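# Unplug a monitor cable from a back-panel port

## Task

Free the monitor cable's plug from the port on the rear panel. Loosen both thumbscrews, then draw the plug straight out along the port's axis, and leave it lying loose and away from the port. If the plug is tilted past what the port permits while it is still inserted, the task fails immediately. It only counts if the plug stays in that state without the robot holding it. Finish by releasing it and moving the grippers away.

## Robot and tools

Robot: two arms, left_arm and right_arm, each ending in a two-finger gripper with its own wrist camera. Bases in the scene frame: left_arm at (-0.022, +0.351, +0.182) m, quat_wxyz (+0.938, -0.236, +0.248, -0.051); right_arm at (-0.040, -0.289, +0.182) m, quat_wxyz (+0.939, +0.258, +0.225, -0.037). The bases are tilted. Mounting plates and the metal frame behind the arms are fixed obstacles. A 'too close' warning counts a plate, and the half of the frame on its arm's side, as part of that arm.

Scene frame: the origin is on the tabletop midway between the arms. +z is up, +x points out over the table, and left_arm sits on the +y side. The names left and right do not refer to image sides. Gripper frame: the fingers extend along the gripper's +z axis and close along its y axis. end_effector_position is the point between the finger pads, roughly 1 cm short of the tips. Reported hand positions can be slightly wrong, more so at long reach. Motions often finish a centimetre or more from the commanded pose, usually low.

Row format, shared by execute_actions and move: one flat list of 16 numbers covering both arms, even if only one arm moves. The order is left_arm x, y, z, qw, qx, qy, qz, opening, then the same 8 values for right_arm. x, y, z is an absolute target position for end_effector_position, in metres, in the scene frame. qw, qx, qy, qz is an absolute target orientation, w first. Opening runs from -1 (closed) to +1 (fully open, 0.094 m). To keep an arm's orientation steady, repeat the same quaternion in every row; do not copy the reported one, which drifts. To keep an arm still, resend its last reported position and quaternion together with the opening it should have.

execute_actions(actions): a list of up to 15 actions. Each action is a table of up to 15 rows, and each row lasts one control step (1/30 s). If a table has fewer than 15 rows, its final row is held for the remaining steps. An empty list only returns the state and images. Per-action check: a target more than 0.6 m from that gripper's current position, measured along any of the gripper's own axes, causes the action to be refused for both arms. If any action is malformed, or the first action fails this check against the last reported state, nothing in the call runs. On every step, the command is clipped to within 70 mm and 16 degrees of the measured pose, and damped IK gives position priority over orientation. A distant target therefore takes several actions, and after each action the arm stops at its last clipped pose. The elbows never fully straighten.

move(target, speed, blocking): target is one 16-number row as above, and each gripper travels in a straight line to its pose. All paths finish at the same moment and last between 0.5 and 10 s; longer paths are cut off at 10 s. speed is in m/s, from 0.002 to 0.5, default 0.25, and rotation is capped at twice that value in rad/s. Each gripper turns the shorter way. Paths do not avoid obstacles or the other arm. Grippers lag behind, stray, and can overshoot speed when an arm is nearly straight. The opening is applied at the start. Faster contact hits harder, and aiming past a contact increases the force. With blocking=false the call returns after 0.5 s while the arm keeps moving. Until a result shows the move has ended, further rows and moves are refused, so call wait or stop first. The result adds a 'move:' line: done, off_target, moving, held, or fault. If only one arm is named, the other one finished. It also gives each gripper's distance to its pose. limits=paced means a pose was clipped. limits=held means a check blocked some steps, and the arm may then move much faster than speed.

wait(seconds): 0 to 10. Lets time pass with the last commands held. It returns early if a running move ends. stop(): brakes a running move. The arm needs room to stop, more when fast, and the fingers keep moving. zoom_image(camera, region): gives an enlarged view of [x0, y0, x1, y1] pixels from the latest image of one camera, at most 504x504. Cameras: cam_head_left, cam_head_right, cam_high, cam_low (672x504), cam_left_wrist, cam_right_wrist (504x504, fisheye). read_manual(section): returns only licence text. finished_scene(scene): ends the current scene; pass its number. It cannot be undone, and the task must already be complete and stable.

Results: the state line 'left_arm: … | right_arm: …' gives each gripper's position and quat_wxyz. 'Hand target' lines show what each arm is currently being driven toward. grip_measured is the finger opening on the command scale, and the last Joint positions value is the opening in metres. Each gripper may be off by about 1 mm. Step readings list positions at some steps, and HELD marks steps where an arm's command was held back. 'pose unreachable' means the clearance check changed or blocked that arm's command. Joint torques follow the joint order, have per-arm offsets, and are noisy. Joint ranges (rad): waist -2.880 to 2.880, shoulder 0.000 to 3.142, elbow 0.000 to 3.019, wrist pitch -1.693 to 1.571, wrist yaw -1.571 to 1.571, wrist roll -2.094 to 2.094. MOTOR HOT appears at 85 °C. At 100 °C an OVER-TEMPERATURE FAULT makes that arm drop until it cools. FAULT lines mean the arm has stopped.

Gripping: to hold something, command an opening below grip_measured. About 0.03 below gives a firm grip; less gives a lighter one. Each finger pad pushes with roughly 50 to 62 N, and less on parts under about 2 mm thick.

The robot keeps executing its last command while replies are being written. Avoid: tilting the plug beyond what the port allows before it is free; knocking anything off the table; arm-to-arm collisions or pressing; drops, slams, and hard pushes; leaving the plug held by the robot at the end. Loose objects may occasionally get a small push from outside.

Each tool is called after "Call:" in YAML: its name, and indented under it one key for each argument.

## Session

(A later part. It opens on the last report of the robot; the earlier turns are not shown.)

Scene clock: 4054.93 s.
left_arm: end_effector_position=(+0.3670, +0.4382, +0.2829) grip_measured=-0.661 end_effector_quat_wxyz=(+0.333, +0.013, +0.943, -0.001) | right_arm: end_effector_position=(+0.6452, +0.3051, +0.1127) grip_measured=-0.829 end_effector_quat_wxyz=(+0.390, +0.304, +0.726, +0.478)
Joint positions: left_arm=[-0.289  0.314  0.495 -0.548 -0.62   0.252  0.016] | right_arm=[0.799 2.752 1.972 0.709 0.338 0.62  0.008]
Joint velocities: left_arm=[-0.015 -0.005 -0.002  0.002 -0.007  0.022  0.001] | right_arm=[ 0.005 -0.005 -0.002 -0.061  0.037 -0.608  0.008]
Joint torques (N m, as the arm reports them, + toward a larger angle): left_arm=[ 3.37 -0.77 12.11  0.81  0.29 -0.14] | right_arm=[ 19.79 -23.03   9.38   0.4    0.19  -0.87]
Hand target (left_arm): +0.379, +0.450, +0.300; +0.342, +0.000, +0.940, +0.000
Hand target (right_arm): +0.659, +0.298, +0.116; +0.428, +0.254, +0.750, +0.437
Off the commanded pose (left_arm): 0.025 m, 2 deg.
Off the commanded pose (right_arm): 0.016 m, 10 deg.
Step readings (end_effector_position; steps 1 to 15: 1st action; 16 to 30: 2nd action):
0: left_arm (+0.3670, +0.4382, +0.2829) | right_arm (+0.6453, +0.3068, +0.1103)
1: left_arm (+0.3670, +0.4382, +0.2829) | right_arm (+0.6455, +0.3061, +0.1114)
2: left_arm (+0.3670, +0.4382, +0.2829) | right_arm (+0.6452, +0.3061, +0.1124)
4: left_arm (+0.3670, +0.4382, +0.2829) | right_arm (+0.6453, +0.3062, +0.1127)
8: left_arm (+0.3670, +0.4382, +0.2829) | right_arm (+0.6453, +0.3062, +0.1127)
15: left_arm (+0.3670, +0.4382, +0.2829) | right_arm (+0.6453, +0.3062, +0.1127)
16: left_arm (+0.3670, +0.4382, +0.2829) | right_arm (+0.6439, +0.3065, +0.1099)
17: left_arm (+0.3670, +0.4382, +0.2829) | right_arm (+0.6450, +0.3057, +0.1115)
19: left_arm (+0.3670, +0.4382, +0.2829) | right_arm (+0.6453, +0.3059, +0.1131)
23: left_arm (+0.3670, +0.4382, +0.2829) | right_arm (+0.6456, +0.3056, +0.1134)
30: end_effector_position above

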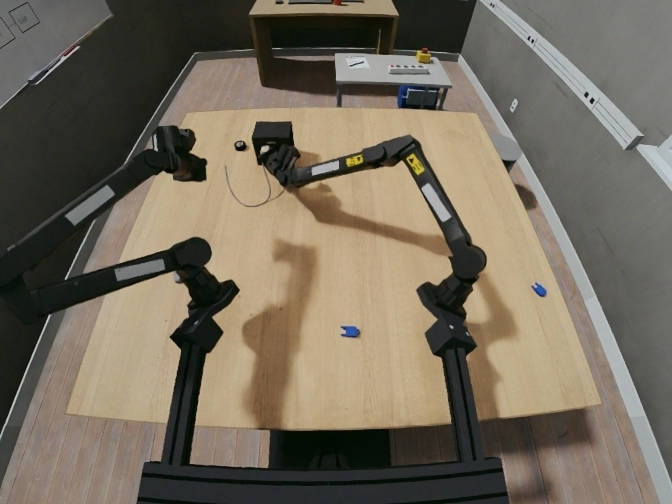

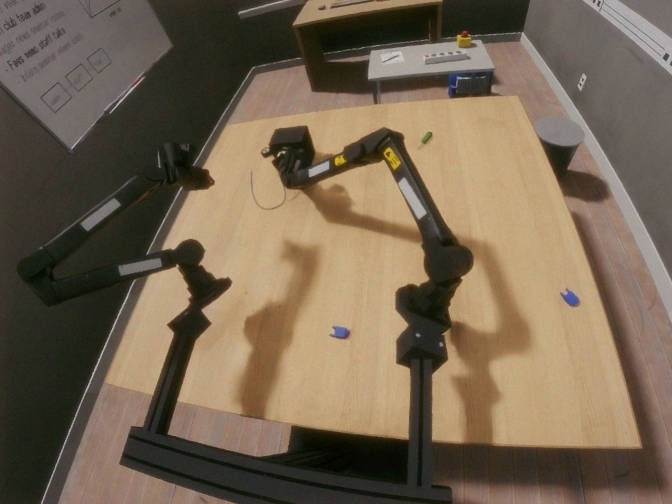

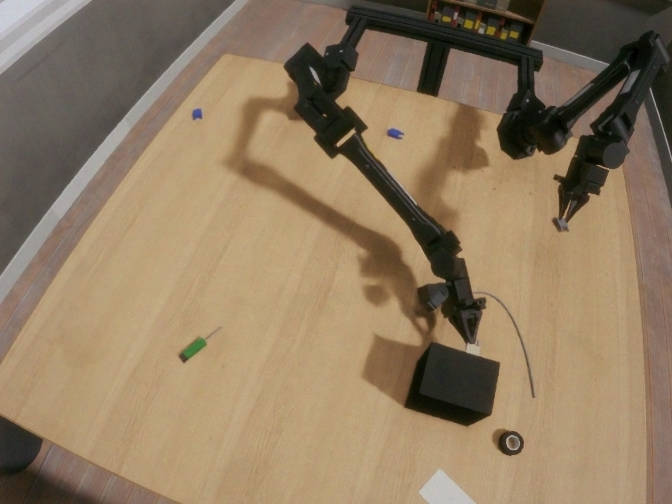

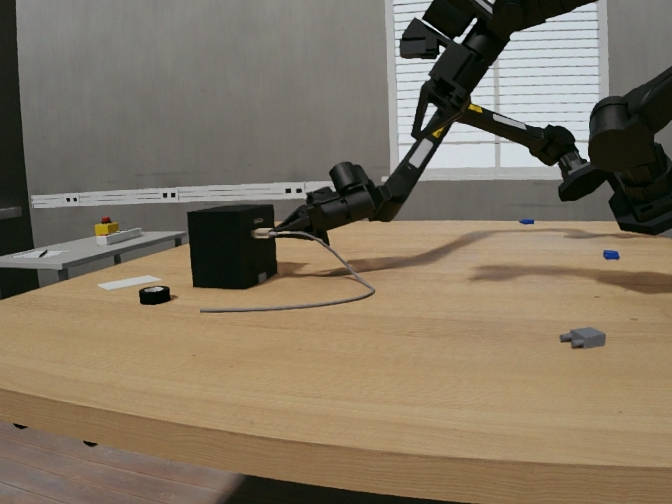

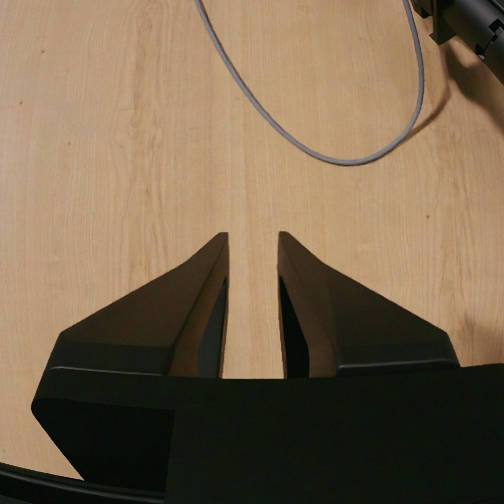

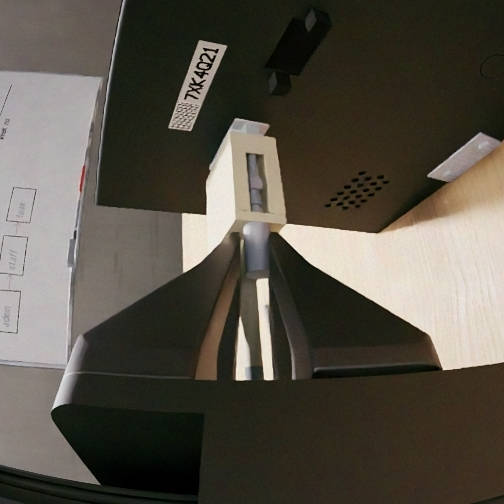

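Call:
execute_actions:
  actions:
    - [[0.38,0.45,0.3,0.342,0,0.94,0,-0.66,0.66,0.293,0.09,0.417,0.276,0.722,0.478,-0.68]]
    - [[0.38,0.45,0.3,0.342,0,0.94,0,-0.66,0.661,0.293,0.093,0.36,0.347,0.623,0.602,-0.68]]
    - [[0.38,0.45,0.3,0.342,0,0.94,0,-0.66,0.663,0.2925,0.1005,0.269,0.422,0.465,0.73,-0.68]]
    - [[0.38,0.45,0.3,0.342,0,0.94,0,-0.66,0.661,0.2925,0.1005,0.269,0.422,0.465,0.73,-0.87]]
    - [[0.38,0.45,0.3,0.342,0,0.94,0,-0.66,0.659,0.298,0.116,0.424,0.265,0.734,0.459,-0.87]]
    - [[0.38,0.45,0.3,0.342,0,0.94,0,-0.66,0.66,0.293,0.09,0.417,0.276,0.722,0.478,-0.68]]
    - [[0.38,0.45,0.3,0.342,0,0.94,0,-0.66,0.661,0.293,0.093,0.36,0.347,0.623,0.602,-0.68]]
    - [[0.38,0.45,0.3,0.342,0,0.94,0,-0.66,0.663,0.2925,0.1005,0.269,0.422,0.465,0.73,-0.68]]
    - [[0.38,0.45,0.3,0.342,0,0.94,0,-0.66,0.661,0.2925,0.1005,0.269,0.422,0.465,0.73,-0.87]]
    - [[0.38,0.45,0.3,0.342,0,0.94,0,-0.66,0.659,0.298,0.116,0.424,0.265,0.734,0.459,-0.87]]
    - [[0.38,0.45,0.3,0.342,0,0.94,0,-0.66,0.659,0.298,0.116,0.424,0.265,0.734,0.459,-0.87]]

Call:
zoom_image:
  camera: "cam_right_wrist"
  region: [150,120,370,340]

Scene clock: 4097.37 s.
left_arm: end_effector_position=(+0.3670, +0.4382, +0.2829) grip_measured=-0.661 end_effector_quat_wxyz=(+0.333, +0.013, +0.943, -0.001) | right_arm: end_effector_position=(+0.6454, +0.3052, +0.1124) grip_measured=-0.829 end_effector_quat_wxyz=(+0.401, +0.291, +0.721, +0.484)
Joint positions: left_arm=[-0.289  0.314  0.495 -0.548 -0.62   0.252  0.016] | right_arm=[0.794 2.761 1.974 0.739 0.311 0.592 0.008]
Joint velocities: left_arm=[-0.015 -0.005  0.002  0.007  0.022  0.066  0.   ] | right_arm=[ 0.015 -0.005 -0.007  0.007 -0.037  0.022  0.   ]
Joint torques (N m, as the arm reports them, + toward a larger angle): left_arm=[ 3.27 -0.76 12.11  0.82  0.29 -0.14] | right_arm=[ 20.17 -22.85   8.86   0.36  -0.07  -1.01]
Hand target (left_arm): +0.379, +0.450, +0.300; +0.342, +0.000, +0.940, +0.000
Hand target (right_arm): +0.659, +0.298, +0.116; +0.423, +0.266, +0.734, +0.460
Off the commanded pose (left_arm): 0.025 m, 2 deg.
Off the commanded pose (right_arm): 0.016 m, 5 deg.
Step readings (end_effector_position; steps 1 to 15: 1st action; 16 to 30: 2nd action; 31 to 45: 3rd action; 46 to 60: 4th action; 61 to 75: 5th action; 76 to 90: 6th action; 91 to 105: 7th action; 106 to 120: 8th action; 121 to 135: 9th action; 136 to 150: 10th action; 151 to 165: 11th action):
0: left_arm (+0.3670, +0.4382, +0.2829) | right_arm (+0.6452, +0.3047, +0.1124)
1: left_arm (+0.3670, +0.4382, +0.2829) | right_arm (+0.6453, +0.3068, +0.1157)
2: left_arm (+0.3670, +0.4382, +0.2829) | right_arm (+0.6463, +0.3067, +0.1155)
4: left_arm (+0.3670, +0.4382, +0.2829) | right_arm (+0.6459, +0.3070, +0.1115)
8: left_arm (+0.3670, +0.4382, +0.2829) | right_arm (+0.6459, +0.3069, +0.1116)
15: left_arm (+0.3670, +0.4382, +0.2829) | right_arm (+0.6459, +0.3069, +0.1116)
16: left_arm (+0.3670, +0.4382, +0.2829) | right_arm (+0.6452, +0.3106, +0.1174)
17: left_arm (+0.3670, +0.4382, +0.2829) | right_arm (+0.6449, +0.3104, +0.1167)
19: left_arm (+0.3670, +0.4382, +0.2829) | right_arm (+0.6451, +0.3063, +0.1096)
23: left_arm (+0.3670, +0.4382, +0.2829) | right_arm (+0.6456, +0.3045, +0.1070)
30: left_arm (+0.3670, +0.4382, +0.2829) | right_arm (+0.6456, +0.3044, +0.1071)
31: left_arm (+0.3670, +0.4382, +0.2829) | right_arm (+0.6433, +0.3085, +0.1144)
32: left_arm (+0.3670, +0.4382, +0.2829) | right_arm (+0.6437, +0.3094, +0.1199)
34: left_arm (+0.3670, +0.4382, +0.2829) | right_arm (+0.6443, +0.3081, +0.1173)
38: left_arm (+0.3670, +0.4382, +0.2829) | right_arm (+0.6445, +0.3070, +0.1089)
45: left_arm (+0.3670, +0.4382, +0.2829) | right_arm (+0.6454, +0.3070, +0.1099)
46: left_arm (+0.3670, +0.4382, +0.2829) | right_arm (+0.6453, +0.3067, +0.1110)
47: left_arm (+0.3670, +0.4382, +0.2829) | right_arm (+0.6449, +0.3067, +0.1126)
49: left_arm (+0.3670, +0.4382, +0.2829) | right_arm (+0.6452, +0.3066, +0.1128)
53: left_arm (+0.3670, +0.4382, +0.2829) | right_arm (+0.6452, +0.3066, +0.1128)
60: left_arm (+0.3670, +0.4382, +0.2829) | right_arm (+0.6452, +0.3066, +0.1128)
61: left_arm (+0.3670, +0.4382, +0.2829) | right_arm (+0.6438, +0.3070, +0.1098)
62: left_arm (+0.3670, +0.4382, +0.2829) | right_arm (+0.6449, +0.3061, +0.1118)
64: left_arm (+0.3670, +0.4382, +0.2829) | right_arm (+0.6451, +0.3063, +0.1132)
68: left_arm (+0.3670, +0.4382, +0.2829) | right_arm (+0.6455, +0.3059, +0.1131)
75: left_arm (+0.3670, +0.4382, +0.2829) | right_arm (+0.6454, +0.3056, +0.1127)
76: left_arm (+0.3670, +0.4382, +0.2829) | right_arm (+0.6450, +0.3073, +0.1143)
77: left_arm (+0.3670, +0.4382, +0.2829) | right_arm (+0.6451, +0.3079, +0.1146)
79: left_arm (+0.3670, +0.4382, +0.2829) | right_arm (+0.6460, +0.3072, +0.1137)
83: left_arm (+0.3670, +0.4382, +0.2829) | right_arm (+0.6460, +0.3073, +0.1133)
90: left_arm (+0.3670, +0.4382, +0.2829) | right_arm (+0.6460, +0.3073, +0.1133)
91: left_arm (+0.3670, +0.4382, +0.2829) | right_arm (+0.6452, +0.3108, +0.1182)
92: left_arm (+0.3670, +0.4382, +0.2829) | right_arm (+0.6451, +0.3104, +0.1171)
94: left_arm (+0.3670, +0.4382, +0.2829) | right_arm (+0.6452, +0.3063, +0.1091)
98: left_arm (+0.3670, +0.4382, +0.2829) | right_arm (+0.6455, +0.3048, +0.1073)
105: left_arm (+0.3670, +0.4382, +0.2829) | right_arm (+0.6454, +0.3046, +0.1072)
106: left_arm (+0.3670, +0.4382, +0.2829) | right_arm (+0.6432, +0.3086, +0.1147)
107: left_arm (+0.3670, +0.4382, +0.2829) | right_arm (+0.6437, +0.3094, +0.1205)
109: left_arm (+0.3670, +0.4382, +0.2829) | right_arm (+0.6442, +0.3082, +0.1171)
113: left_arm (+0.3670, +0.4382, +0.2829) | right_arm (+0.6445, +0.3069, +0.1086)
120: left_arm (+0.3670, +0.4382, +0.2829) | right_arm (+0.6452, +0.3069, +0.1100)
121: left_arm (+0.3670, +0.4382, +0.2829) | right_arm (+0.6453, +0.3065, +0.1107)
122: left_arm (+0.3670, +0.4382, +0.2829) | right_arm (+0.6450, +0.3066, +0.1122)
124: left_arm (+0.3670, +0.4382, +0.2829) | right_arm (+0.6452, +0.3064, +0.1124)
128: left_arm (+0.3670, +0.4382, +0.2829) | right_arm (+0.6452, +0.3064, +0.1124)
135: left_arm (+0.3670, +0.4382, +0.2829) | right_arm (+0.6452, +0.3064, +0.1124)
136: left_arm (+0.3670, +0.4382, +0.2829) | right_arm (+0.6437, +0.3070, +0.1097)
137: left_arm (+0.3670, +0.4382, +0.2829) | right_arm (+0.6448, +0.3059, +0.1118)
139: left_arm (+0.3670, +0.4382, +0.2829) | right_arm (+0.6450, +0.3062, +0.1131)
143: left_arm (+0.3670, +0.4382, +0.2829) | right_arm (+0.6454, +0.3058, +0.1130)
150: left_arm (+0.3670, +0.4382, +0.2829) | right_arm (+0.6454, +0.3055, +0.1126)
151: left_arm (+0.3670, +0.4382, +0.2829) | right_arm (+0.6454, +0.3054, +0.1125)
152: left_arm (+0.3670, +0.4382, +0.2829) | right_arm (+0.6455, +0.3053, +0.1124)
154: left_arm (+0.3670, +0.4382, +0.2829) | right_arm (+0.6455, +0.3052, +0.1123)
158: left_arm (+0.3670, +0.4382, +0.2829) | right_arm (+0.6454, +0.3053, +0.1125)
165: end_effector_position above

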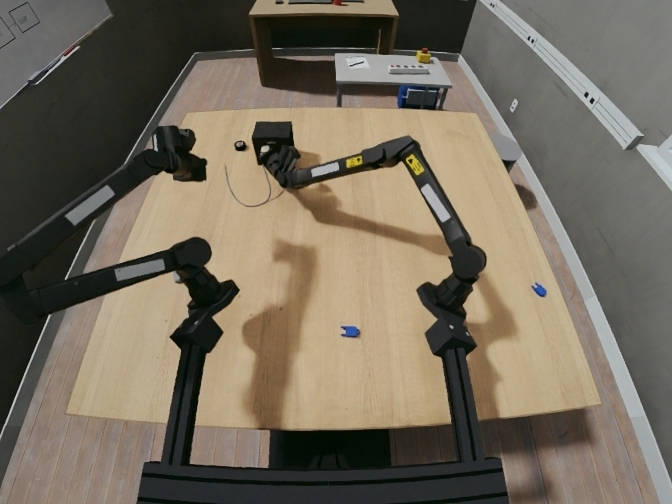

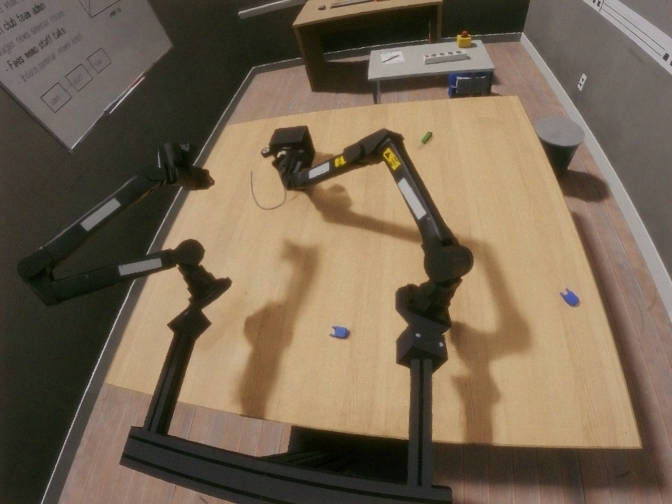

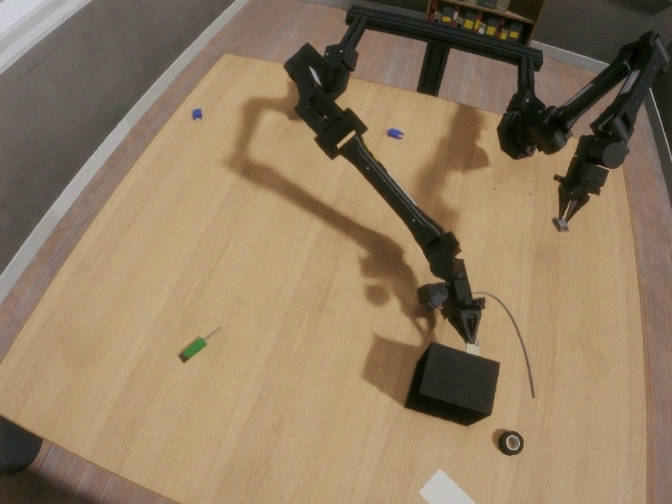

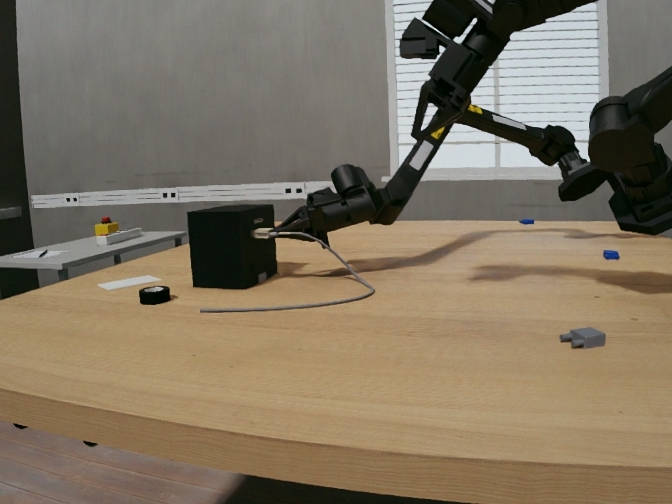

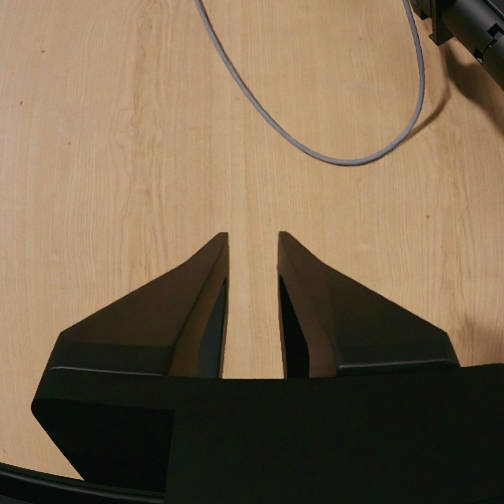

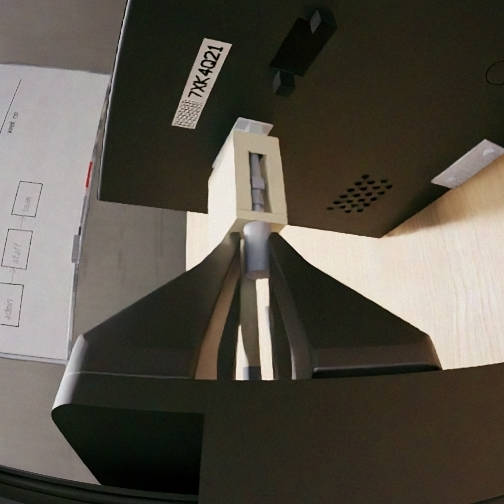

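Region (150, 120, 370, 340) of cam_right_wrist's 504x504 image, scaled by 2.291, with more detail than that image has.

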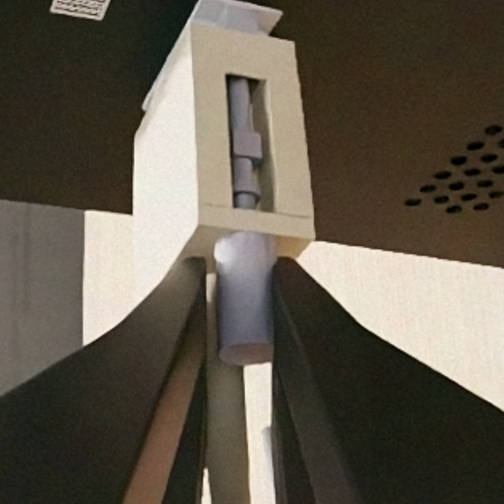

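Call:
execute_actions:
  actions:
    - [[0.38,0.45,0.3,0.342,0,0.94,0,-0.66,0.66,0.292,0.09,0.399,0.301,0.692,0.521,-0.68]]
    - [[0.38,0.45,0.3,0.342,0,0.94,0,-0.66,0.661,0.292,0.093,0.36,0.347,0.623,0.602,-0.68]]
    - [[0.38,0.45,0.3,0.342,0,0.94,0,-0.66,0.662,0.2913,0.1,0.269,0.422,0.465,0.73,-0.68]]
    - [[0.38,0.45,0.3,0.342,0,0.94,0,-0.66,0.661,0.2913,0.1,0.269,0.422,0.465,0.73,-0.87]]
    - [[0.38,0.45,0.3,0.342,0,0.94,0,-0.66,0.659,0.297,0.116,0.417,0.276,0.722,0.478,-0.87]]
    - [[0.38,0.45,0.3,0.342,0,0.94,0,-0.66,0.66,0.292,0.09,0.417,0.276,0.722,0.478,-0.68]]
    - [[0.38,0.45,0.3,0.342,0,0.94,0,-0.66,0.661,0.292,0.093,0.36,0.347,0.623,0.602,-0.68]]
    - [[0.38,0.45,0.3,0.342,0,0.94,0,-0.66,0.662,0.2913,0.1,0.269,0.422,0.465,0.73,-0.68]]
    - [[0.38,0.45,0.3,0.342,0,0.94,0,-0.66,0.661,0.2913,0.1,0.269,0.422,0.465,0.73,-0.87]]
    - [[0.38,0.45,0.3,0.342,0,0.94,0,-0.66,0.659,0.297,0.116,0.417,0.276,0.722,0.478,-0.87]]

Call:
zoom_image:
  camera: "cam_right_wrist"
  region: [200,130,310,290]

Scene clock: 4163.43 s.
left_arm: end_effector_position=(+0.3670, +0.4382, +0.2829) grip_measured=-0.661 end_effector_quat_wxyz=(+0.333, +0.013, +0.943, -0.001) | right_arm: end_effector_position=(+0.6457, +0.3037, +0.1133) grip_measured=-0.852 end_effector_quat_wxyz=(+0.387, +0.315, +0.701, +0.509)
Joint positions: left_arm=[-0.289  0.314  0.495 -0.548 -0.62   0.252  0.016] | right_arm=[0.789 2.764 1.969 0.767 0.285 0.665 0.007]
Joint velocities: left_arm=[ 0.005  0.005  0.002  0.017 -0.022  0.007 -0.   ] | right_arm=[-0.015 -0.005 -0.012 -0.012  0.022 -0.256  0.001]
Joint torques (N m, as the arm reports them, + toward a larger angle): left_arm=[ 3.26 -0.78 12.1   0.82  0.3  -0.14] | right_arm=[ 19.53 -22.76   8.59   0.03  -0.25  -0.85]
Hand target (left_arm): +0.379, +0.450, +0.300; +0.342, +0.000, +0.940, +0.000
Hand target (right_arm): +0.659, +0.297, +0.116; +0.415, +0.278, +0.721, +0.480
Off the commanded pose (left_arm): 0.025 m, 2 deg.
Off the commanded pose (right_arm): 0.015 m, 7 deg.
Step readings (end_effector_position; steps 1 to 15: 1st action; 16 to 30: 2nd action; 31 to 45: 3rd action; 46 to 60: 4th action; 61 to 75: 5th action; 76 to 90: 6th action; 91 to 105: 7th action; 106 to 120: 8th action; 121 to 135: 9th action; 136 to 150: 10th action):
0: left_arm (+0.3670, +0.4382, +0.2829) | right_arm (+0.6454, +0.3052, +0.1124)
1: left_arm (+0.3670, +0.4382, +0.2829) | right_arm (+0.6454, +0.3080, +0.1169)
2: left_arm (+0.3670, +0.4382, +0.2829) | right_arm (+0.6459, +0.3078, +0.1160)
4: left_arm (+0.3670, +0.4382, +0.2829) | right_arm (+0.6459, +0.3071, +0.1110)
8: left_arm (+0.3670, +0.4382, +0.2829) | right_arm (+0.6461, +0.3066, +0.1113)
15: left_arm (+0.3670, +0.4382, +0.2829) | right_arm (+0.6461, +0.3066, +0.1113)
16: left_arm (+0.3670, +0.4382, +0.2829) | right_arm (+0.6447, +0.3098, +0.1164)
17: left_arm (+0.3670, +0.4382, +0.2829) | right_arm (+0.6440, +0.3099, +0.1175)
19: left_arm (+0.3670, +0.4382, +0.2829) | right_arm (+0.6446, +0.3060, +0.1119)
23: left_arm (+0.3670, +0.4382, +0.2829) | right_arm (+0.6455, +0.3036, +0.1074)
30: left_arm (+0.3670, +0.4382, +0.2829) | right_arm (+0.6453, +0.3038, +0.1077)
31: left_arm (+0.3670, +0.4382, +0.2829) | right_arm (+0.6431, +0.3076, +0.1150)
32: left_arm (+0.3670, +0.4382, +0.2829) | right_arm (+0.6433, +0.3085, +0.1209)
34: left_arm (+0.3670, +0.4382, +0.2829) | right_arm (+0.6436, +0.3069, +0.1172)
38: left_arm (+0.3670, +0.4382, +0.2829) | right_arm (+0.6443, +0.3050, +0.1078)
45: left_arm (+0.3670, +0.4382, +0.2829) | right_arm (+0.6453, +0.3048, +0.1092)
46: left_arm (+0.3670, +0.4382, +0.2829) | right_arm (+0.6453, +0.3045, +0.1099)
47: left_arm (+0.3670, +0.4382, +0.2829) | right_arm (+0.6450, +0.3047, +0.1115)
49: left_arm (+0.3670, +0.4382, +0.2829) | right_arm (+0.6452, +0.3046, +0.1117)
53: left_arm (+0.3670, +0.4382, +0.2829) | right_arm (+0.6452, +0.3046, +0.1117)
60: left_arm (+0.3670, +0.4382, +0.2829) | right_arm (+0.6452, +0.3046, +0.1117)
61: left_arm (+0.3670, +0.4382, +0.2829) | right_arm (+0.6441, +0.3047, +0.1090)
62: left_arm (+0.3670, +0.4382, +0.2829) | right_arm (+0.6449, +0.3038, +0.1106)
64: left_arm (+0.3670, +0.4382, +0.2829) | right_arm (+0.6455, +0.3029, +0.1129)
68: left_arm (+0.3670, +0.4382, +0.2829) | right_arm (+0.6457, +0.3037, +0.1140)
75: left_arm (+0.3670, +0.4382, +0.2829) | right_arm (+0.6459, +0.3036, +0.1136)
76: left_arm (+0.3670, +0.4382, +0.2829) | right_arm (+0.6456, +0.3044, +0.1143)
77: left_arm (+0.3670, +0.4382, +0.2829) | right_arm (+0.6455, +0.3048, +0.1146)
79: left_arm (+0.3670, +0.4382, +0.2829) | right_arm (+0.6457, +0.3048, +0.1145)
83: left_arm (+0.3670, +0.4382, +0.2829) | right_arm (+0.6458, +0.3047, +0.1144)
90: left_arm (+0.3670, +0.4382, +0.2829) | right_arm (+0.6458, +0.3047, +0.1144)
91: left_arm (+0.3670, +0.4382, +0.2829) | right_arm (+0.6449, +0.3084, +0.1191)
92: left_arm (+0.3670, +0.4382, +0.2829) | right_arm (+0.6449, +0.3086, +0.1185)
94: left_arm (+0.3670, +0.4382, +0.2829) | right_arm (+0.6452, +0.3045, +0.1088)
98: left_arm (+0.3670, +0.4382, +0.2829) | right_arm (+0.6453, +0.3037, +0.1071)
105: left_arm (+0.3670, +0.4382, +0.2829) | right_arm (+0.6454, +0.3035, +0.1074)
106: left_arm (+0.3670, +0.4382, +0.2829) | right_arm (+0.6431, +0.3075, +0.1148)
107: left_arm (+0.3670, +0.4382, +0.2829) | right_arm (+0.6433, +0.3083, +0.1205)
109: left_arm (+0.3670, +0.4382, +0.2829) | right_arm (+0.6435, +0.3071, +0.1172)
113: left_arm (+0.3670, +0.4382, +0.2829) | right_arm (+0.6445, +0.3049, +0.1080)
120: left_arm (+0.3670, +0.4382, +0.2829) | right_arm (+0.6453, +0.3048, +0.1092)
121: left_arm (+0.3670, +0.4382, +0.2829) | right_arm (+0.6453, +0.3045, +0.1099)
122: left_arm (+0.3670, +0.4382, +0.2829) | right_arm (+0.6452, +0.3047, +0.1116)
124: left_arm (+0.3670, +0.4382, +0.2829) | right_arm (+0.6452, +0.3046, +0.1117)
128: left_arm (+0.3670, +0.4382, +0.2829) | right_arm (+0.6452, +0.3046, +0.1117)
135: left_arm (+0.3670, +0.4382, +0.2829) | right_arm (+0.6452, +0.3046, +0.1117)
136: left_arm (+0.3670, +0.4382, +0.2829) | right_arm (+0.6442, +0.3048, +0.1091)
137: left_arm (+0.3670, +0.4382, +0.2829) | right_arm (+0.6452, +0.3036, +0.1109)
139: left_arm (+0.3670, +0.4382, +0.2829) | right_arm (+0.6455, +0.3031, +0.1132)
143: left_arm (+0.3670, +0.4382, +0.2829) | right_arm (+0.6458, +0.3036, +0.1140)
150: end_effector_position above

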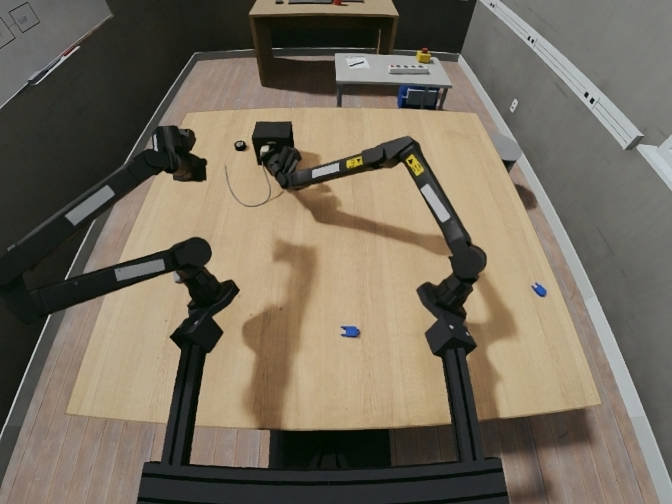

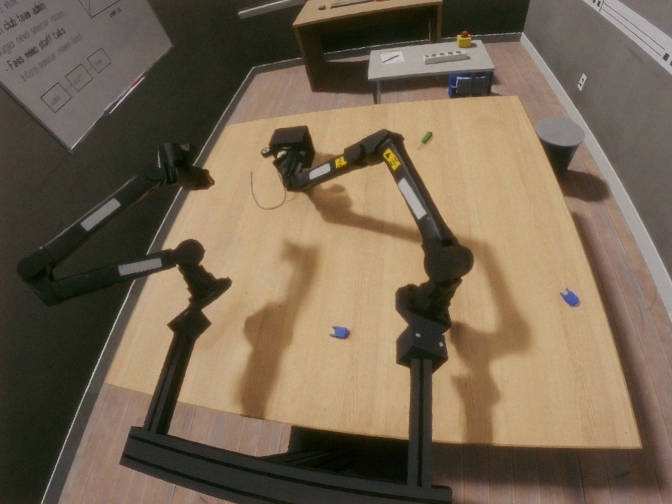

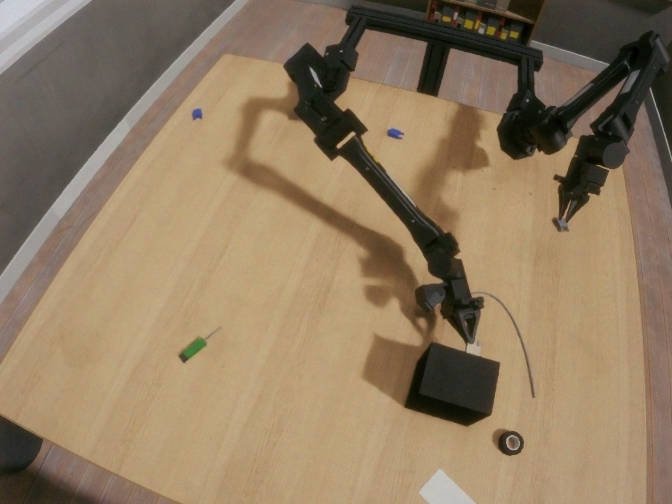

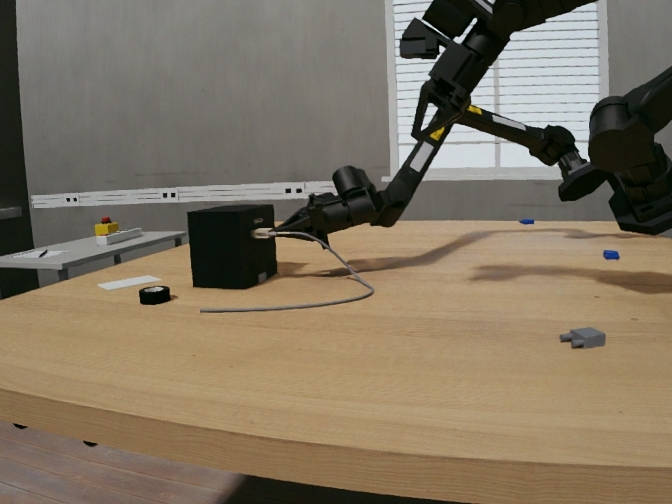

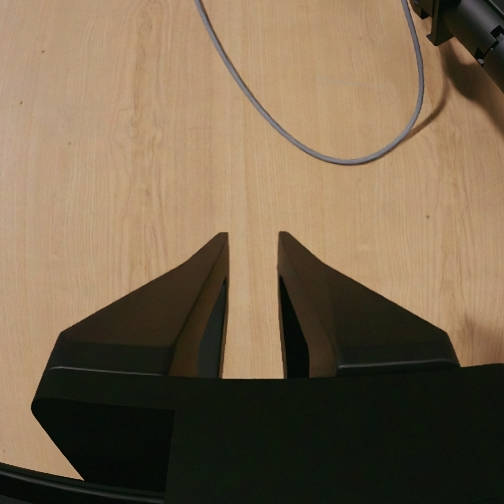

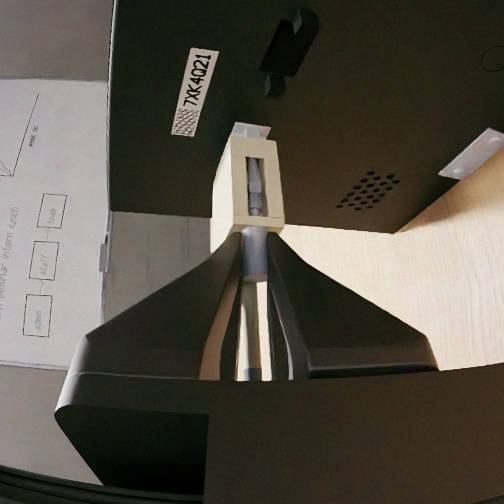

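Region (200, 130, 310, 290) of cam_right_wrist's 504x504 image, scaled by 3.150, with more detail than that image has; it fills the left 346 columns of this view, and the rest is white.

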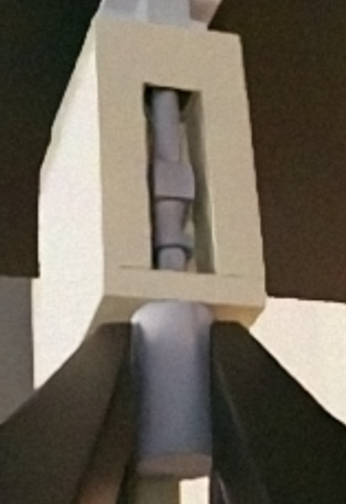

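Call:
execute_actions:
  actions:
    - [[0.38,0.45,0.3,0.342,0,0.94,0,-0.66,0.66,0.293,0.09,0.399,0.301,0.692,0.521,-0.68]]
    - [[0.38,0.45,0.3,0.342,0,0.94,0,-0.66,0.661,0.293,0.093,0.36,0.347,0.623,0.602,-0.68]]
    - [[0.38,0.45,0.3,0.342,0,0.94,0,-0.66,0.663,0.2925,0.1005,0.269,0.422,0.465,0.73,-0.68]]
    - [[0.38,0.45,0.3,0.342,0,0.94,0,-0.66,0.661,0.2925,0.1005,0.269,0.422,0.465,0.73,-0.87]]
    - [[0.38,0.45,0.3,0.342,0,0.94,0,-0.66,0.659,0.298,0.116,0.399,0.301,0.692,0.521,-0.87]]
    - [[0.38,0.45,0.3,0.342,0,0.94,0,-0.66,0.66,0.293,0.09,0.399,0.301,0.692,0.521,-0.68]]
    - [[0.38,0.45,0.3,0.342,0,0.94,0,-0.66,0.661,0.293,0.093,0.36,0.347,0.623,0.602,-0.68]]
    - [[0.38,0.45,0.3,0.342,0,0.94,0,-0.66,0.663,0.2925,0.1005,0.269,0.422,0.465,0.73,-0.68]]
    - [[0.38,0.45,0.3,0.342,0,0.94,0,-0.66,0.661,0.2925,0.1005,0.269,0.422,0.465,0.73,-0.87]]
    - [[0.38,0.45,0.3,0.342,0,0.94,0,-0.66,0.659,0.298,0.116,0.399,0.301,0.692,0.521,-0.87]]
    - [[0.38,0.45,0.3,0.342,0,0.94,0,-0.66,0.66,0.293,0.09,0.399,0.301,0.692,0.521,-0.68]]
    - [[0.38,0.45,0.3,0.342,0,0.94,0,-0.66,0.661,0.293,0.093,0.36,0.347,0.623,0.602,-0.68]]
    - [[0.38,0.45,0.3,0.342,0,0.94,0,-0.66,0.663,0.2925,0.1005,0.269,0.422,0.465,0.73,-0.68]]
    - [[0.38,0.45,0.3,0.342,0,0.94,0,-0.66,0.661,0.2925,0.1005,0.269,0.422,0.465,0.73,-0.87]]
    - [[0.38,0.45,0.3,0.342,0,0.94,0,-0.66,0.659,0.298,0.116,0.399,0.301,0.692,0.521,-0.87]]
    - [[0.38,0.45,0.3,0.342,0,0.94,0,-0.66,0.66,0.293,0.09,0.399,0.301,0.692,0.521,-0.68]]
    - [[0.38,0.45,0.3,0.342,0,0.94,0,-0.66,0.661,0.293,0.093,0.36,0.347,0.623,0.602,-0.68]]
    - [[0.38,0.45,0.3,0.342,0,0.94,0,-0.66,0.663,0.2925,0.1005,0.269,0.422,0.465,0.73,-0.68]]
    - [[0.38,0.45,0.3,0.342,0,0.94,0,-0.66,0.661,0.2925,0.1005,0.269,0.422,0.465,0.73,-0.87]]
    - [[0.38,0.45,0.3,0.342,0,0.94,0,-0.66,0.659,0.298,0.116,0.399,0.301,0.692,0.521,-0.87]]
    - [[0.38,0.45,0.3,0.342,0,0.94,0,-0.66,0.66,0.293,0.09,0.399,0.301,0.692,0.521,-0.68]]
    - [[0.38,0.45,0.3,0.342,0,0.94,0,-0.66,0.661,0.293,0.093,0.36,0.347,0.623,0.602,-0.68]]
    - [[0.38,0.45,0.3,0.342,0,0.94,0,-0.66,0.663,0.2925,0.1005,0.269,0.422,0.465,0.73,-0.68]]
    - [[0.38,0.45,0.3,0.342,0,0.94,0,-0.66,0.661,0.2925,0.1005,0.269,0.422,0.465,0.73,-0.87]]
    - [[0.38,0.45,0.3,0.342,0,0.94,0,-0.66,0.659,0.298,0.116,0.399,0.301,0.692,0.521,-0.87]]
    - [[0.38,0.45,0.3,0.342,0,0.94,0,-0.66,0.66,0.293,0.09,0.399,0.301,0.692,0.521,-0.68]]
    - [[0.38,0.45,0.3,0.342,0,0.94,0,-0.66,0.661,0.293,0.093,0.36,0.347,0.623,0.602,-0.68]]
    - [[0.38,0.45,0.3,0.342,0,0.94,0,-0.66,0.663,0.2925,0.1005,0.269,0.422,0.465,0.73,-0.68]]
    - [[0.38,0.45,0.3,0.342,0,0.94,0,-0.66,0.661,0.2925,0.1005,0.269,0.422,0.465,0.73,-0.87]]
    - [[0.38,0.45,0.3,0.342,0,0.94,0,-0.66,0.659,0.298,0.116,0.399,0.301,0.692,0.521,-0.87]]
    - [[0.38,0.45,0.3,0.342,0,0.94,0,-0.66,0.66,0.293,0.09,0.399,0.301,0.692,0.521,-0.68]]
    - [[0.38,0.45,0.3,0.342,0,0.94,0,-0.66,0.661,0.293,0.093,0.36,0.347,0.623,0.602,-0.68]]
    - [[0.38,0.45,0.3,0.342,0,0.94,0,-0.66,0.663,0.2925,0.1005,0.269,0.422,0.465,0.73,-0.68]]
    - [[0.38,0.45,0.3,0.342,0,0.94,0,-0.66,0.661,0.2925,0.1005,0.269,0.422,0.465,0.73,-0.87]]
    - [[0.38,0.45,0.3,0.342,0,0.94,0,-0.66,0.659,0.298,0.116,0.399,0.301,0.692,0.521,-0.87]]
    - [[0.38,0.45,0.3,0.342,0,0.94,0,-0.66,0.66,0.293,0.09,0.399,0.301,0.692,0.521,-0.68]]
    - [[0.38,0.45,0.3,0.342,0,0.94,0,-0.66,0.661,0.293,0.093,0.36,0.347,0.623,0.602,-0.68]]
    - [[0.38,0.45,0.3,0.342,0,0.94,0,-0.66,0.663,0.2925,0.1005,0.269,0.422,0.465,0.73,-0.68]]
    - [[0.38,0.45,0.3,0.342,0,0.94,0,-0.66,0.661,0.2925,0.1005,0.269,0.422,0.465,0.73,-0.87]]
    - [[0.38,0.45,0.3,0.342,0,0.94,0,-0.66,0.659,0.298,0.116,0.399,0.301,0.692,0.521,-0.87]]

Call:
zoom_image:
  camera: "cam_right_wrist"
  region: [200, 130, 310, 290]

Scene clock: 4280.07 s.
left_arm: end_effector_position=(+0.3670, +0.4382, +0.2829) grip_measured=-0.661 end_effector_quat_wxyz=(+0.333, +0.013, +0.943, -0.001) | right_arm: end_effector_position=(+0.6454, +0.3067, +0.1130) grip_measured=-0.856 end_effector_quat_wxyz=(+0.374, +0.325, +0.678, +0.543)
Joint positions: left_arm=[-0.289  0.314  0.495 -0.548 -0.62   0.252  0.016] | right_arm=[0.78  2.782 1.98  0.803 0.227 0.726 0.007]
Joint velocities: left_arm=[ 0.005  0.005  0.022  0.007 -0.037  0.037 -0.   ] | right_arm=[-0.005 -0.015  0.007 -0.002 -0.022 -0.154  0.001]
Joint torques (N m, as the arm reports them, + toward a larger angle): left_arm=[ 3.27 -0.81 12.1   0.81  0.29 -0.14] | right_arm=[ 20.14 -23.16   8.1    0.48  -0.33  -0.8 ]
Hand target (left_arm): +0.379, +0.450, +0.300; +0.342, +0.000, +0.940, +0.000
Hand target (right_arm): +0.659, +0.298, +0.116; +0.398, +0.302, +0.692, +0.522
Off the commanded pose (left_arm): 0.025 m, 2 deg.
Off the commanded pose (right_arm): 0.016 m, 5 deg.
Step readings (end_effector_position; steps 1 to 15: 1st action; 16 to 30: 2nd action; 31 to 45: 3rd action; 46 to 60: 4th action; 61 to 75: 5th action; 76 to 90: 6th action; 91 to 105: 7th action; 106 to 120: 8th action; 121 to 135: 9th action; 136 to 150: 10th action; 151 to 165: 11th action; 166 to 180: 12th action; 181 to 195: 13th action):
0: left_arm (+0.3670, +0.4382, +0.2829) | right_arm (+0.6458, +0.3035, +0.1132)
1: left_arm (+0.3670, +0.4382, +0.2829) | right_arm (+0.6452, +0.3061, +0.1164)
2: left_arm (+0.3670, +0.4382, +0.2829) | right_arm (+0.6452, +0.3068, +0.1153)
4: left_arm (+0.3670, +0.4382, +0.2829) | right_arm (+0.6457, +0.3064, +0.1125)
8: left_arm (+0.3670, +0.4382, +0.2829) | right_arm (+0.6456, +0.3062, +0.1113)
15: left_arm (+0.3670, +0.4382, +0.2829) | right_arm (+0.6456, +0.3062, +0.1113)
16: left_arm (+0.3670, +0.4382, +0.2829) | right_arm (+0.6444, +0.3095, +0.1171)
17: left_arm (+0.3670, +0.4382, +0.2829) | right_arm (+0.6442, +0.3088, +0.1178)
19: left_arm (+0.3670, +0.4382, +0.2829) | right_arm (+0.6450, +0.3054, +0.1116)
23: left_arm (+0.3670, +0.4382, +0.2829) | right_arm (+0.6455, +0.3041, +0.1076)
30: left_arm (+0.3670, +0.4382, +0.2829) | right_arm (+0.6454, +0.3043, +0.1075)
31: left_arm (+0.3670, +0.4382, +0.2829) | right_arm (+0.6431, +0.3083, +0.1146)
32: left_arm (+0.3670, +0.4382, +0.2829) | right_arm (+0.6436, +0.3094, +0.1209)
34: left_arm (+0.3670, +0.4382, +0.2829) | right_arm (+0.6439, +0.3082, +0.1176)
38: left_arm (+0.3670, +0.4382, +0.2829) | right_arm (+0.6447, +0.3068, +0.1089)
45: left_arm (+0.3670, +0.4382, +0.2829) | right_arm (+0.6453, +0.3067, +0.1097)
46: left_arm (+0.3670, +0.4382, +0.2829) | right_arm (+0.6451, +0.3065, +0.1107)
47: left_arm (+0.3670, +0.4382, +0.2829) | right_arm (+0.6448, +0.3065, +0.1124)
49: left_arm (+0.3670, +0.4382, +0.2829) | right_arm (+0.6451, +0.3063, +0.1125)
53: left_arm (+0.3670, +0.4382, +0.2829) | right_arm (+0.6451, +0.3063, +0.1125)
60: left_arm (+0.3670, +0.4382, +0.2829) | right_arm (+0.6451, +0.3063, +0.1125)
61: left_arm (+0.3670, +0.4382, +0.2829) | right_arm (+0.6437, +0.3068, +0.1096)
62: left_arm (+0.3670, +0.4382, +0.2829) | right_arm (+0.6446, +0.3058, +0.1114)
64: left_arm (+0.3670, +0.4382, +0.2829) | right_arm (+0.6448, +0.3060, +0.1131)
68: left_arm (+0.3670, +0.4382, +0.2829) | right_arm (+0.6453, +0.3063, +0.1138)
75: left_arm (+0.3670, +0.4382, +0.2829) | right_arm (+0.6456, +0.3065, +0.1129)
76: left_arm (+0.3670, +0.4382, +0.2829) | right_arm (+0.6451, +0.3075, +0.1138)
77: left_arm (+0.3670, +0.4382, +0.2829) | right_arm (+0.6450, +0.3080, +0.1142)
79: left_arm (+0.3670, +0.4382, +0.2829) | right_arm (+0.6451, +0.3079, +0.1141)
83: left_arm (+0.3670, +0.4382, +0.2829) | right_arm (+0.6456, +0.3074, +0.1135)
90: left_arm (+0.3670, +0.4382, +0.2829) | right_arm (+0.6456, +0.3074, +0.1135)
91: left_arm (+0.3670, +0.4382, +0.2829) | right_arm (+0.6440, +0.3108, +0.1180)
92: left_arm (+0.3670, +0.4382, +0.2829) | right_arm (+0.6441, +0.3104, +0.1183)
94: left_arm (+0.3670, +0.4382, +0.2829) | right_arm (+0.6447, +0.3067, +0.1112)
98: left_arm (+0.3670, +0.4382, +0.2829) | right_arm (+0.6461, +0.3046, +0.1106)
105: left_arm (+0.3670, +0.4382, +0.2829) | right_arm (+0.6461, +0.3046, +0.1106)
106: left_arm (+0.3670, +0.4382, +0.2829) | right_arm (+0.6440, +0.3082, +0.1172)
107: left_arm (+0.3670, +0.4382, +0.2829) | right_arm (+0.6438, +0.3090, +0.1205)
109: left_arm (+0.3670, +0.4382, +0.2829) | right_arm (+0.6441, +0.3076, +0.1170)
113: left_arm (+0.3670, +0.4382, +0.2829) | right_arm (+0.6455, +0.3060, +0.1103)
120: left_arm (+0.3670, +0.4382, +0.2829) | right_arm (+0.6460, +0.3067, +0.1120)
121: left_arm (+0.3670, +0.4382, +0.2829) | right_arm (+0.6460, +0.3065, +0.1126)
122: left_arm (+0.3670, +0.4382, +0.2829) | right_arm (+0.6457, +0.3068, +0.1129)
124: left_arm (+0.3670, +0.4382, +0.2829) | right_arm (+0.6458, +0.3067, +0.1129)
128: left_arm (+0.3670, +0.4382, +0.2829) | right_arm (+0.6458, +0.3067, +0.1129)
135: left_arm (+0.3670, +0.4382, +0.2829) | right_arm (+0.6458, +0.3067, +0.1129)
136: left_arm (+0.3670, +0.4382, +0.2829) | right_arm (+0.6443, +0.3072, +0.1102)
137: left_arm (+0.3670, +0.4382, +0.2829) | right_arm (+0.6453, +0.3065, +0.1121)
139: left_arm (+0.3670, +0.4382, +0.2829) | right_arm (+0.6456, +0.3068, +0.1135)
143: left_arm (+0.3670, +0.4382, +0.2829) | right_arm (+0.6456, +0.3067, +0.1137)
150: left_arm (+0.3670, +0.4382, +0.2829) | right_arm (+0.6458, +0.3068, +0.1130)
151: left_arm (+0.3670, +0.4382, +0.2829) | right_arm (+0.6454, +0.3077, +0.1137)
152: left_arm (+0.3670, +0.4382, +0.2829) | right_arm (+0.6453, +0.3080, +0.1140)
154: left_arm (+0.3670, +0.4382, +0.2829) | right_arm (+0.6455, +0.3079, +0.1139)
158: left_arm (+0.3670, +0.4382, +0.2829) | right_arm (+0.6456, +0.3079, +0.1138)
165: left_arm (+0.3670, +0.4382, +0.2829) | right_arm (+0.6456, +0.3079, +0.1138)
166: left_arm (+0.3670, +0.4382, +0.2829) | right_arm (+0.6443, +0.3109, +0.1183)
167: left_arm (+0.3670, +0.4382, +0.2829) | right_arm (+0.6443, +0.3105, +0.1183)
169: left_arm (+0.3670, +0.4382, +0.2829) | right_arm (+0.6448, +0.3068, +0.1112)
173: left_arm (+0.3670, +0.4382, +0.2829) | right_arm (+0.6461, +0.3046, +0.1105)
180: left_arm (+0.3670, +0.4382, +0.2829) | right_arm (+0.6461, +0.3046, +0.1105)
181: left_arm (+0.3670, +0.4382, +0.2829) | right_arm (+0.6440, +0.3083, +0.1170)
182: left_arm (+0.3670, +0.4382, +0.2829) | right_arm (+0.6438, +0.3091, +0.1206)
184: left_arm (+0.3670, +0.4382, +0.2829) | right_arm (+0.6440, +0.3078, +0.1172)
Lines left out of this list: 137.

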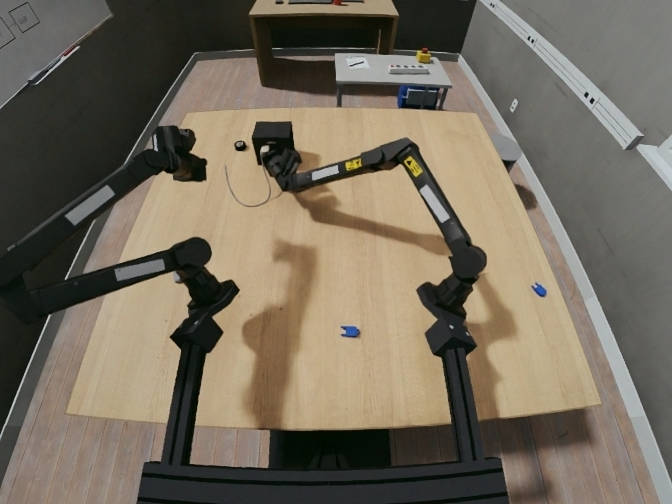

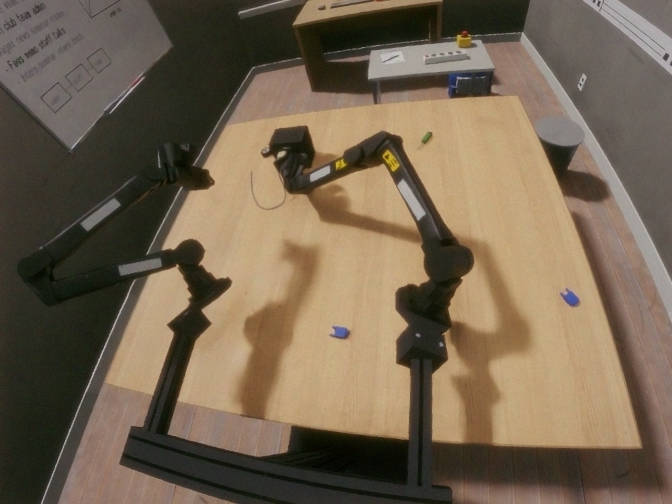

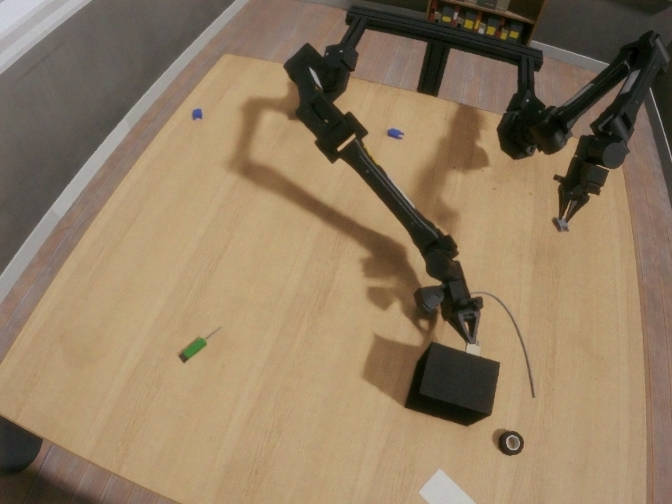

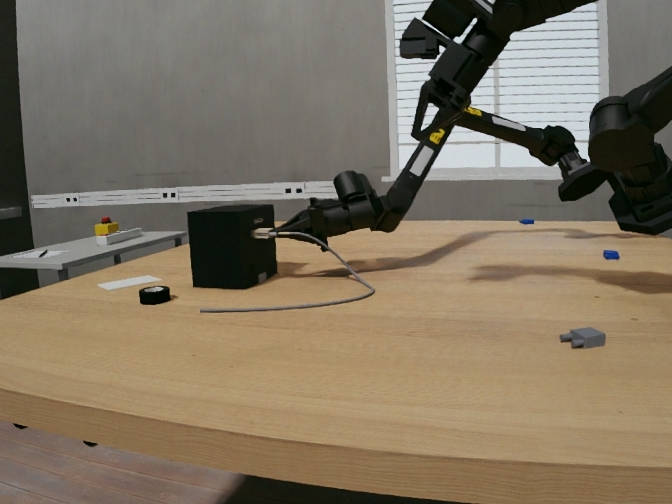

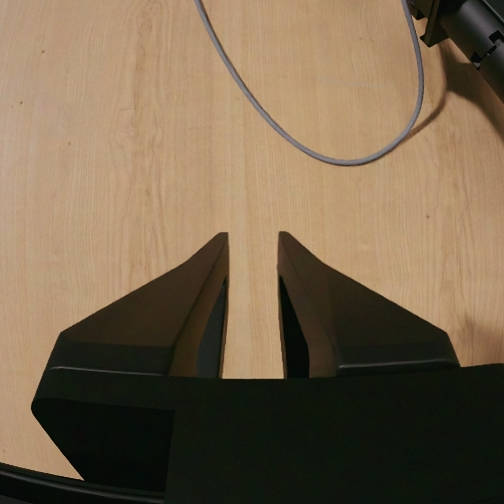

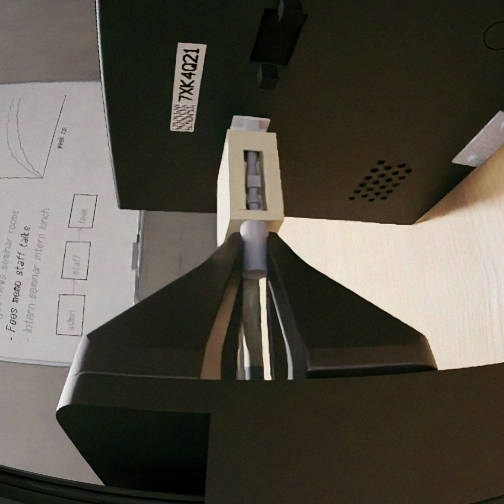

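Region (200, 130, 310, 290) of cam_right_wrist's 504x504 image, scaled by 3.150, with more detail than that image has; it fills the left 346 columns of this view, and the rest is white.

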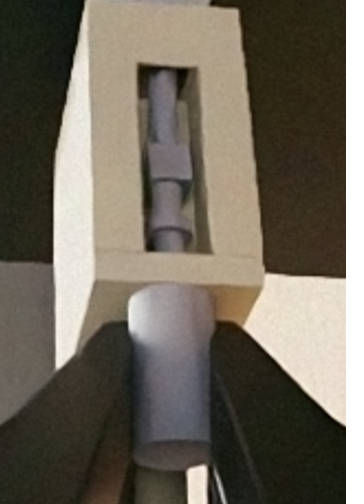

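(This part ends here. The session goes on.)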